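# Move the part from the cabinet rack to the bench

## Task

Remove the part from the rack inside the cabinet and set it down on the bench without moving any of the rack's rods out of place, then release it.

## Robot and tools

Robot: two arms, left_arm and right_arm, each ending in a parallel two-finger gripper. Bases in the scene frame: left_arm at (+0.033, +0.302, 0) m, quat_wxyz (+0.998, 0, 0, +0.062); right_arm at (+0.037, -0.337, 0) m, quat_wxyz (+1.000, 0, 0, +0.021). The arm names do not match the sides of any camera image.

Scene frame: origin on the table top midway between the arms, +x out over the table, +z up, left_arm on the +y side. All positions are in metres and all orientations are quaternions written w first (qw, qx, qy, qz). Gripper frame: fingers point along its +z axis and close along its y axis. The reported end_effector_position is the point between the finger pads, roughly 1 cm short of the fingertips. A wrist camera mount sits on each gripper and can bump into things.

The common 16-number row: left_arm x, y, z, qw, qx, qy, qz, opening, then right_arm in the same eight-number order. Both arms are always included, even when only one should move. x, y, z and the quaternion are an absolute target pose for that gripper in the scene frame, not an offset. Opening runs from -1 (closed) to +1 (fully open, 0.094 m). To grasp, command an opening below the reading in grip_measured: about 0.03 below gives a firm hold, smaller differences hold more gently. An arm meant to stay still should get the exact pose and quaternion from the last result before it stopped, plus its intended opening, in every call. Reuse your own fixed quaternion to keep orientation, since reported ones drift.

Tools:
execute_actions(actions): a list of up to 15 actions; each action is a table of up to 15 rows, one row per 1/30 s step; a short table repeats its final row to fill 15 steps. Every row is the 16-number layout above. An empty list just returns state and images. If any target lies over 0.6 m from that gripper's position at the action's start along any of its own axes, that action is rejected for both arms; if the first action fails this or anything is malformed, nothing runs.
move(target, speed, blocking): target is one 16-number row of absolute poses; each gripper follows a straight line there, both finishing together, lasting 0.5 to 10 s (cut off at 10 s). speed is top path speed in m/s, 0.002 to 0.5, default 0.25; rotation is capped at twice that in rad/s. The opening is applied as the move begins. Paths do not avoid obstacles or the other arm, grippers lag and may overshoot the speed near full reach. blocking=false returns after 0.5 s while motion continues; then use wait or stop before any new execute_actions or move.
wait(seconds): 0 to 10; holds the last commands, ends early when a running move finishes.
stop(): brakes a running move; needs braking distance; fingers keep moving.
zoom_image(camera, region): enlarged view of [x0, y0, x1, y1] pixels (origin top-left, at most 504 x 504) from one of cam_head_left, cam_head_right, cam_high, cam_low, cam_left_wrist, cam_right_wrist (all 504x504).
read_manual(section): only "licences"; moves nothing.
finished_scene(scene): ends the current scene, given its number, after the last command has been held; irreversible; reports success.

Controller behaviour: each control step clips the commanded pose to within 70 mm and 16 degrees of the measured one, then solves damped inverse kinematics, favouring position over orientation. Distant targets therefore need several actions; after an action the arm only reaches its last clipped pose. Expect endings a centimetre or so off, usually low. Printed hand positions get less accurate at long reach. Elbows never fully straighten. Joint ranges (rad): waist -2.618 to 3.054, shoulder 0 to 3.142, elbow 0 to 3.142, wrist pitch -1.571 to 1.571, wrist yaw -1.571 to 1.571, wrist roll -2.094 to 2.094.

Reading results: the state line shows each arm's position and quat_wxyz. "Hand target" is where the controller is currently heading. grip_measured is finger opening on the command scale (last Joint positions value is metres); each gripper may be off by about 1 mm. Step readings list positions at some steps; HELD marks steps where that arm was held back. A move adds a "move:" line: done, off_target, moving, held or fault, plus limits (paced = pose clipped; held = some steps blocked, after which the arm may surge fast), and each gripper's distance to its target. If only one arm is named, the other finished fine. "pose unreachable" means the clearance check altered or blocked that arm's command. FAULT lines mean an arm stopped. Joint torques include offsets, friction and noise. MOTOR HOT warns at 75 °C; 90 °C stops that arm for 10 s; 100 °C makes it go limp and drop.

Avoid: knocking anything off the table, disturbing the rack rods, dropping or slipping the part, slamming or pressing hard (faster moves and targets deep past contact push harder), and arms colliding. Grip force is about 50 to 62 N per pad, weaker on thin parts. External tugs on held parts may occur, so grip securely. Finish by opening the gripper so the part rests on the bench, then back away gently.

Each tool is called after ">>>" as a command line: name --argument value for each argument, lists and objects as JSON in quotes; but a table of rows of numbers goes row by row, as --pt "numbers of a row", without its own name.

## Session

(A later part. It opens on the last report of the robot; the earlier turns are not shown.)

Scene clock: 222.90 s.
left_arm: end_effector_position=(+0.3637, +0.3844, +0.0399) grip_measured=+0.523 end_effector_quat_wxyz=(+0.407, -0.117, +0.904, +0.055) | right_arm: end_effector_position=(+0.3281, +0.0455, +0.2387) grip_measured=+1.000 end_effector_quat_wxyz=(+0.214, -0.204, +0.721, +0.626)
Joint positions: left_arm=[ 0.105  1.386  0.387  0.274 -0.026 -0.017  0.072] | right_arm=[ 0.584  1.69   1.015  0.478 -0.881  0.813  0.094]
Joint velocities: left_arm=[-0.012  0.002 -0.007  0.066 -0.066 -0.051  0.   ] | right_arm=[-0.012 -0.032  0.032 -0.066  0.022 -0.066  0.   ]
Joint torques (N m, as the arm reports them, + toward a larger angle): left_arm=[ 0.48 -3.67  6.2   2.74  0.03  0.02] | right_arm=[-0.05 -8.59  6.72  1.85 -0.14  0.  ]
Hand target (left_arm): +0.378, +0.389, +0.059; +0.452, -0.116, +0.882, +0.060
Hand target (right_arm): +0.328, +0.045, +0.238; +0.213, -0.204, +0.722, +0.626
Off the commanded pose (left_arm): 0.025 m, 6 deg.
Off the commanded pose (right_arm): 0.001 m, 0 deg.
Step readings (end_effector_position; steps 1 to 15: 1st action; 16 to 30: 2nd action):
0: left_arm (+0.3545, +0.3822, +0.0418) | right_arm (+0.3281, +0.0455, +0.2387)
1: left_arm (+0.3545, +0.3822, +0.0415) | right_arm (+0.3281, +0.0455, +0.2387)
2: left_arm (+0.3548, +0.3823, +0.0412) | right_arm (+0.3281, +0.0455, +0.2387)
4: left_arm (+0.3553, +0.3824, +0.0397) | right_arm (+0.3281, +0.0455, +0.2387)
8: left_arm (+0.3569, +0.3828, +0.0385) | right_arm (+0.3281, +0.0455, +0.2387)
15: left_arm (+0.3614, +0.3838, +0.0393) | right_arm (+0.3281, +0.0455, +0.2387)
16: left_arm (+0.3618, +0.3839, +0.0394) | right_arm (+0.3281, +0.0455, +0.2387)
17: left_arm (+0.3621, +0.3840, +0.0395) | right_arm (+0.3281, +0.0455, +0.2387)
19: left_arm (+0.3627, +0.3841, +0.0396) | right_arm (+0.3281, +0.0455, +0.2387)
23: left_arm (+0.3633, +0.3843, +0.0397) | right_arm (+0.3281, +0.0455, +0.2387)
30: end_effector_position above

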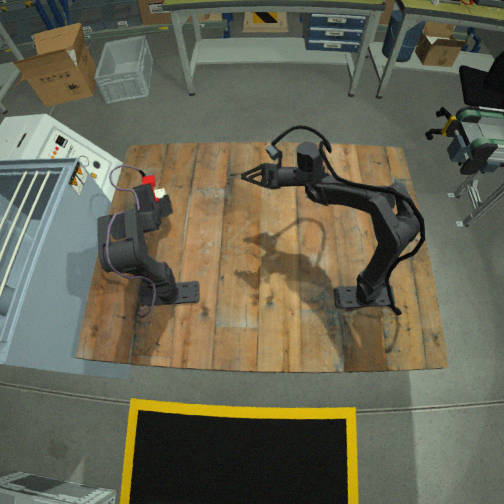

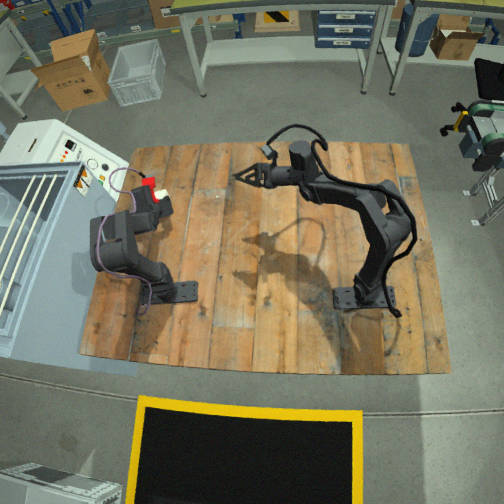

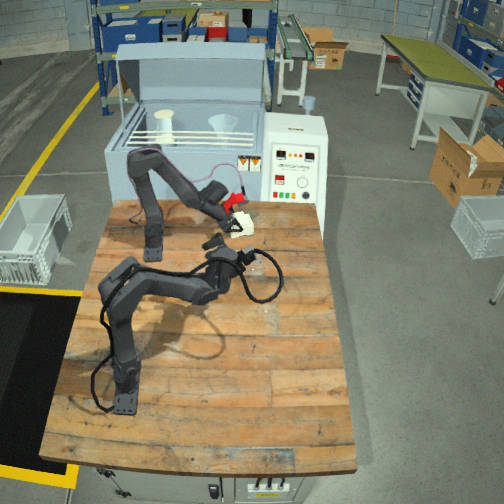

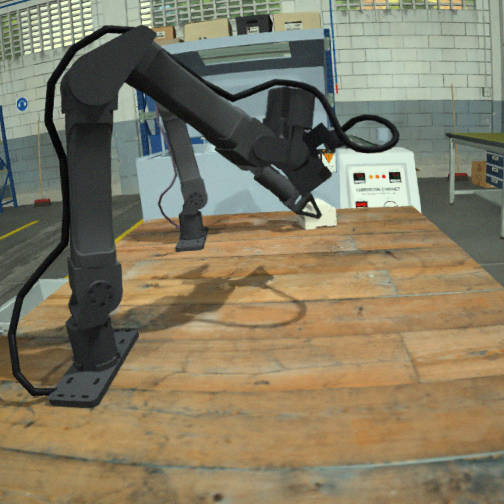

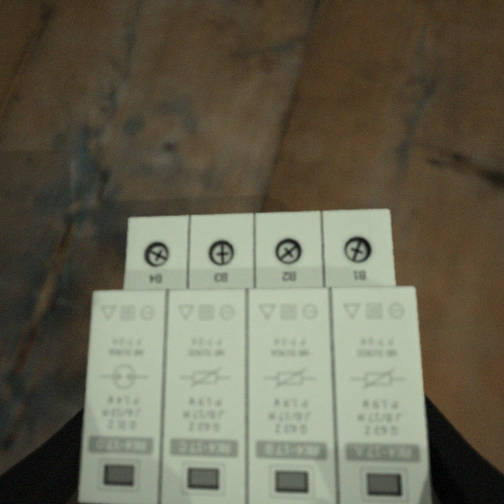

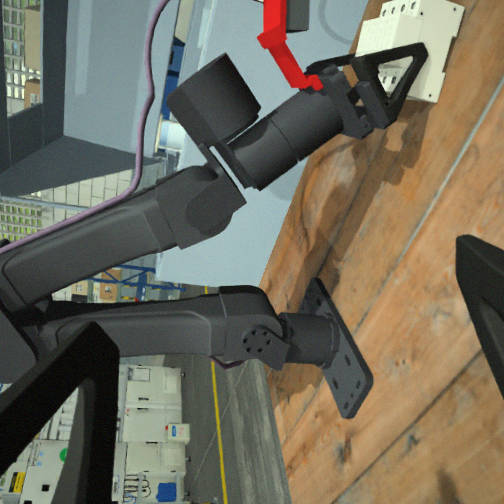

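>>> execute_actions --actions '[[[0.37,0.387,0.05,0.42,-0.118,0.898,0.055,0.50, 0.3281,0.0454,0.2382,0.213,-0.204,0.722,0.626,1],[0.37,0.387,0.05,0.42,-0.118,0.898,0.055,0.505, 0.3281,0.0454,0.2382,0.213,-0.204,0.722,0.626,1],[0.37,0.387,0.05,0.42,-0.118,0.898,0.055,0.51, 0.3281,0.0454,0.2382,0.213,-0.204,0.722,0.626,1],[0.37,0.387,0.05,0.42,-0.118,0.898,0.055,0.513, 0.3281,0.0454,0.2382,0.213,-0.204,0.722,0.626,1],[0.37,0.387,0.05,0.42,-0.118,0.898,0.055,0.516, 0.3281,0.0454,0.2382,0.213,-0.204,0.722,0.626,1],[0.37,0.387,0.05,0.42,-0.118,0.898,0.055,0.519, 0.3281,0.0454,0.2382,0.213,-0.204,0.722,0.626,1],[0.37,0.387,0.05,0.42,-0.118,0.898,0.055,0.521, 0.3281,0.0454,0.2382,0.213,-0.204,0.722,0.626,1],[0.37,0.387,0.05,0.42,-0.118,0.898,0.055,0.523, 0.3281,0.0454,0.2382,0.213,-0.204,0.722,0.626,1],[0.37,0.387,0.05,0.42,-0.118,0.898,0.055,0.526, 0.3281,0.0454,0.2382,0.213,-0.204,0.722,0.626,1],[0.37,0.387,0.05,0.42,-0.118,0.898,0.055,0.53, 0.3281,0.0454,0.2382,0.213,-0.204,0.722,0.626,1],[0.37,0.387,0.05,0.42,-0.118,0.898,0.055,0.55, 0.3281,0.0454,0.2382,0.213,-0.204,0.722,0.626,1],[0.37,0.387,0.05,0.42,-0.118,0.898,0.055,0.65, 0.3281,0.0454,0.2382,0.213,-0.204,0.722,0.626,1],[0.37,0.387,0.05,0.42,-0.118,0.898,0.055,0.8, 0.3281,0.0454,0.2382,0.213,-0.204,0.722,0.626,1],[0.37,0.387,0.05,0.42,-0.118,0.898,0.055,1, 0.3281,0.0454,0.2382,0.213,-0.204,0.722,0.626,1]]]'

>>> move --target '[0.31,0.372,0.15,0.42,-0.118,0.898,0.055,1, 0.3281,0.0454,0.2382,0.213,-0.204,0.722,0.626,1]' --speed 0.2

>>> zoom_image --camera "cam_high" --region '[100, 90, 300, 250]'

Scene clock: 232.47 s.
left_arm: end_effector_position=(+0.3625, +0.3840, +0.0384) grip_measured=+0.978 end_effector_quat_wxyz=(+0.404, -0.117, +0.906, +0.055) | right_arm: end_effector_position=(+0.3281, +0.0455, +0.2387) grip_measured=+1.000 end_effector_quat_wxyz=(+0.214, -0.204, +0.721, +0.626)
Joint positions: left_arm=[ 0.105  1.386  0.387  0.267 -0.025 -0.017  0.093] | right_arm=[ 0.584  1.69   1.015  0.478 -0.881  0.813  0.094]
Joint velocities: left_arm=[ 0.017  0.002 -0.002  0.007  0.007  0.007  0.059] | right_arm=[ 0.002 -0.002 -0.002 -0.037 -0.066 -0.066  0.   ]
Joint torques (N m, as the arm reports them, + toward a larger angle): left_arm=[ 0.38 -4.48  7.79  1.79  0.07 -0.03] | right_arm=[-0.05 -8.59  6.72  1.85 -0.14 -0.01]
Hand target (left_arm): +0.370, +0.387, +0.050; +0.420, -0.118, +0.898, +0.055
Hand target (right_arm): +0.328, +0.045, +0.238; +0.213, -0.204, +0.722, +0.626
Off the commanded pose (left_arm): 0.014 m, 2 deg.
Off the commanded pose (right_arm): 0.001 m, 0 deg.
Step readings (end_effector_position):
0: left_arm (+0.3638, +0.3844, +0.0399) | right_arm (+0.3281, +0.0455, +0.2387)
1: left_arm (+0.3632, +0.3843, +0.0393) | right_arm (+0.3281, +0.0455, +0.2387)
2: left_arm (+0.3632, +0.3842, +0.0392) | right_arm (+0.3281, +0.0455, +0.2387)
4: left_arm (+0.3632, +0.3842, +0.0392) | right_arm (+0.3281, +0.0455, +0.2387)
8: left_arm (+0.3632, +0.3842, +0.0392) | right_arm (+0.3281, +0.0455, +0.2387)
15: end_effector_position above

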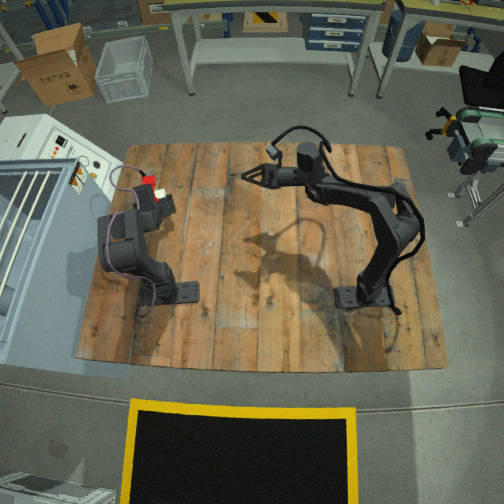

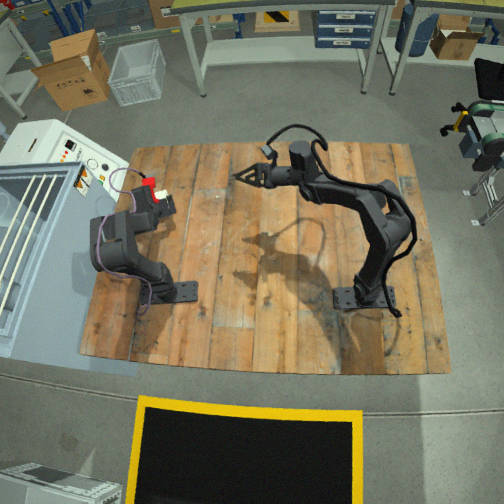

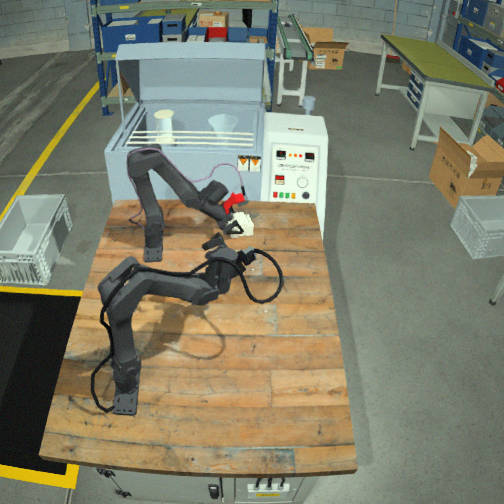

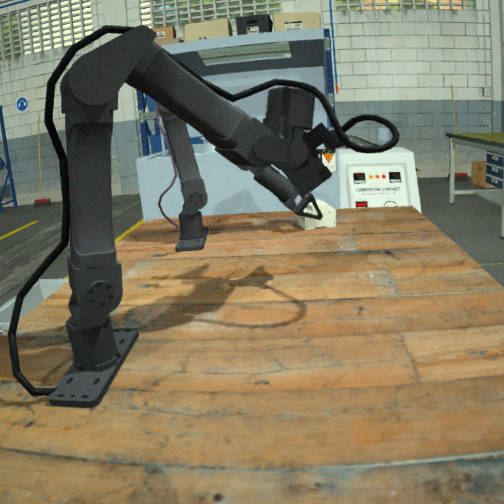

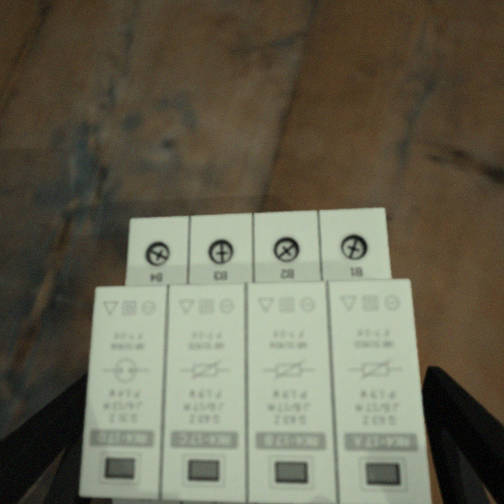

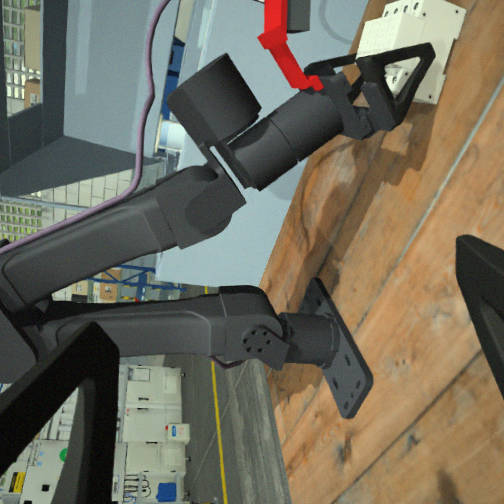

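Scene clock: 233.90 s.
left_arm: end_effector_position=(+0.3042, +0.3704, +0.1236) grip_measured=+1.000 end_effector_quat_wxyz=(+0.390, -0.118, +0.912, +0.053) | right_arm: end_effector_position=(+0.3281, +0.0455, +0.2387) grip_measured=+1.000 end_effector_quat_wxyz=(+0.214, -0.204, +0.721, +0.626)
Joint positions: left_arm=[ 0.105  0.865  0.529 -0.426 -0.025 -0.017  0.094] | right_arm=[ 0.584  1.69   1.015  0.478 -0.881  0.813  0.094]
Joint velocities: left_arm=[ 0.002 -0.007 -0.007  0.007  0.066 -0.022  0.   ] | right_arm=[-0.007 -0.032  0.002  0.007 -0.051 -0.051  0.   ]
Joint torques (N m, as the arm reports them, + toward a larger angle): left_arm=[ 0.42 -2.75 11.26  1.72  0.05 -0.01] | right_arm=[-0.05 -8.59  6.73  1.85 -0.14  0.  ]
Hand target (left_arm): +0.311, +0.373, +0.148; +0.420, -0.118, +0.898, +0.055
Hand target (right_arm): +0.328, +0.045, +0.238; +0.213, -0.204, +0.722, +0.626
Off the commanded pose (left_arm): 0.027 m, 4 deg.
Off the commanded pose (right_arm): 0.001 m, 0 deg.
move: off_target (left_arm)

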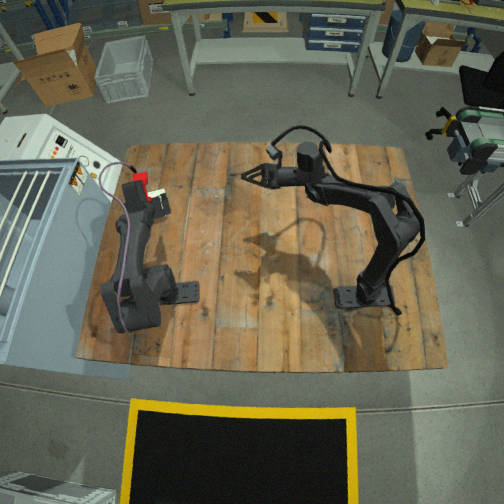

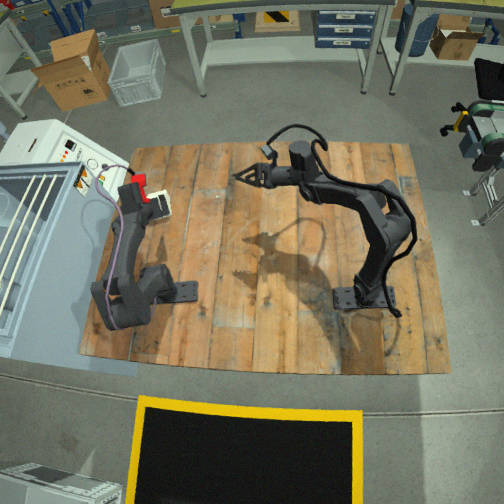

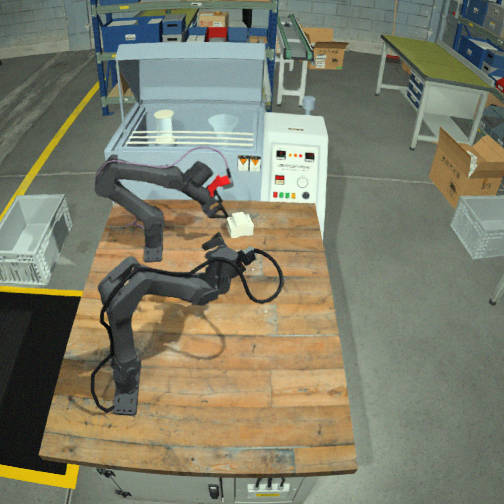

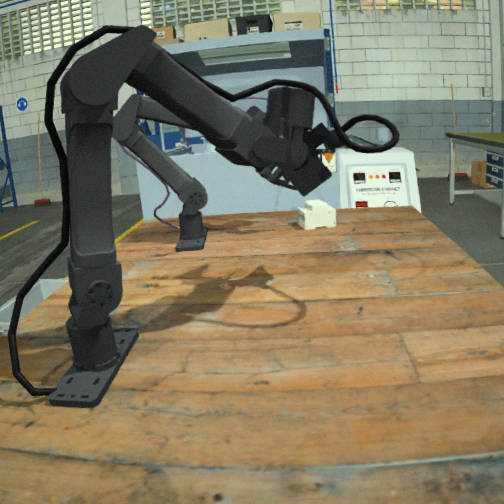

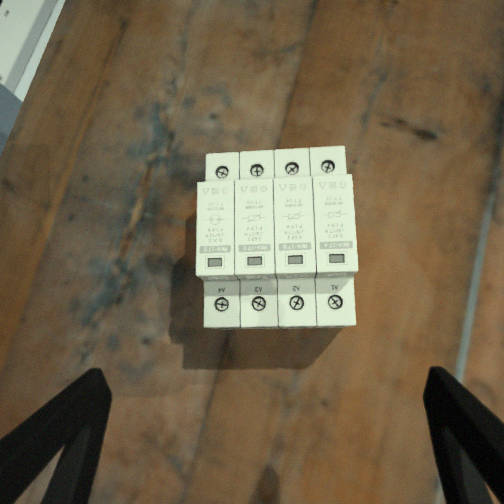

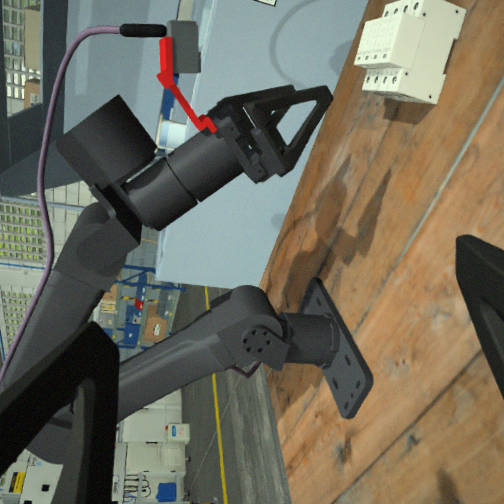

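Region (100, 90, 300, 250) of cam_high's 504x504 image, scaled by 2.520, with more detail than that image has; it fills the top 403 rows of this view, and the rest is white.

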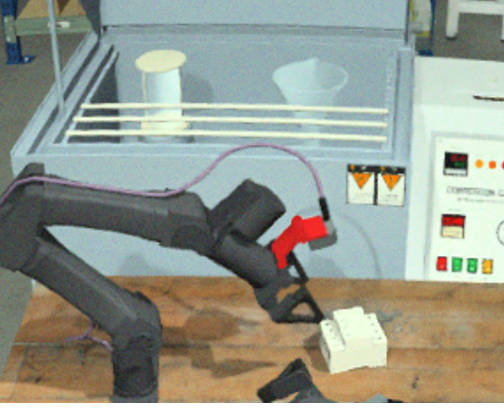

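>>> finished_scene --scene 1

The scene is finished: the task was done.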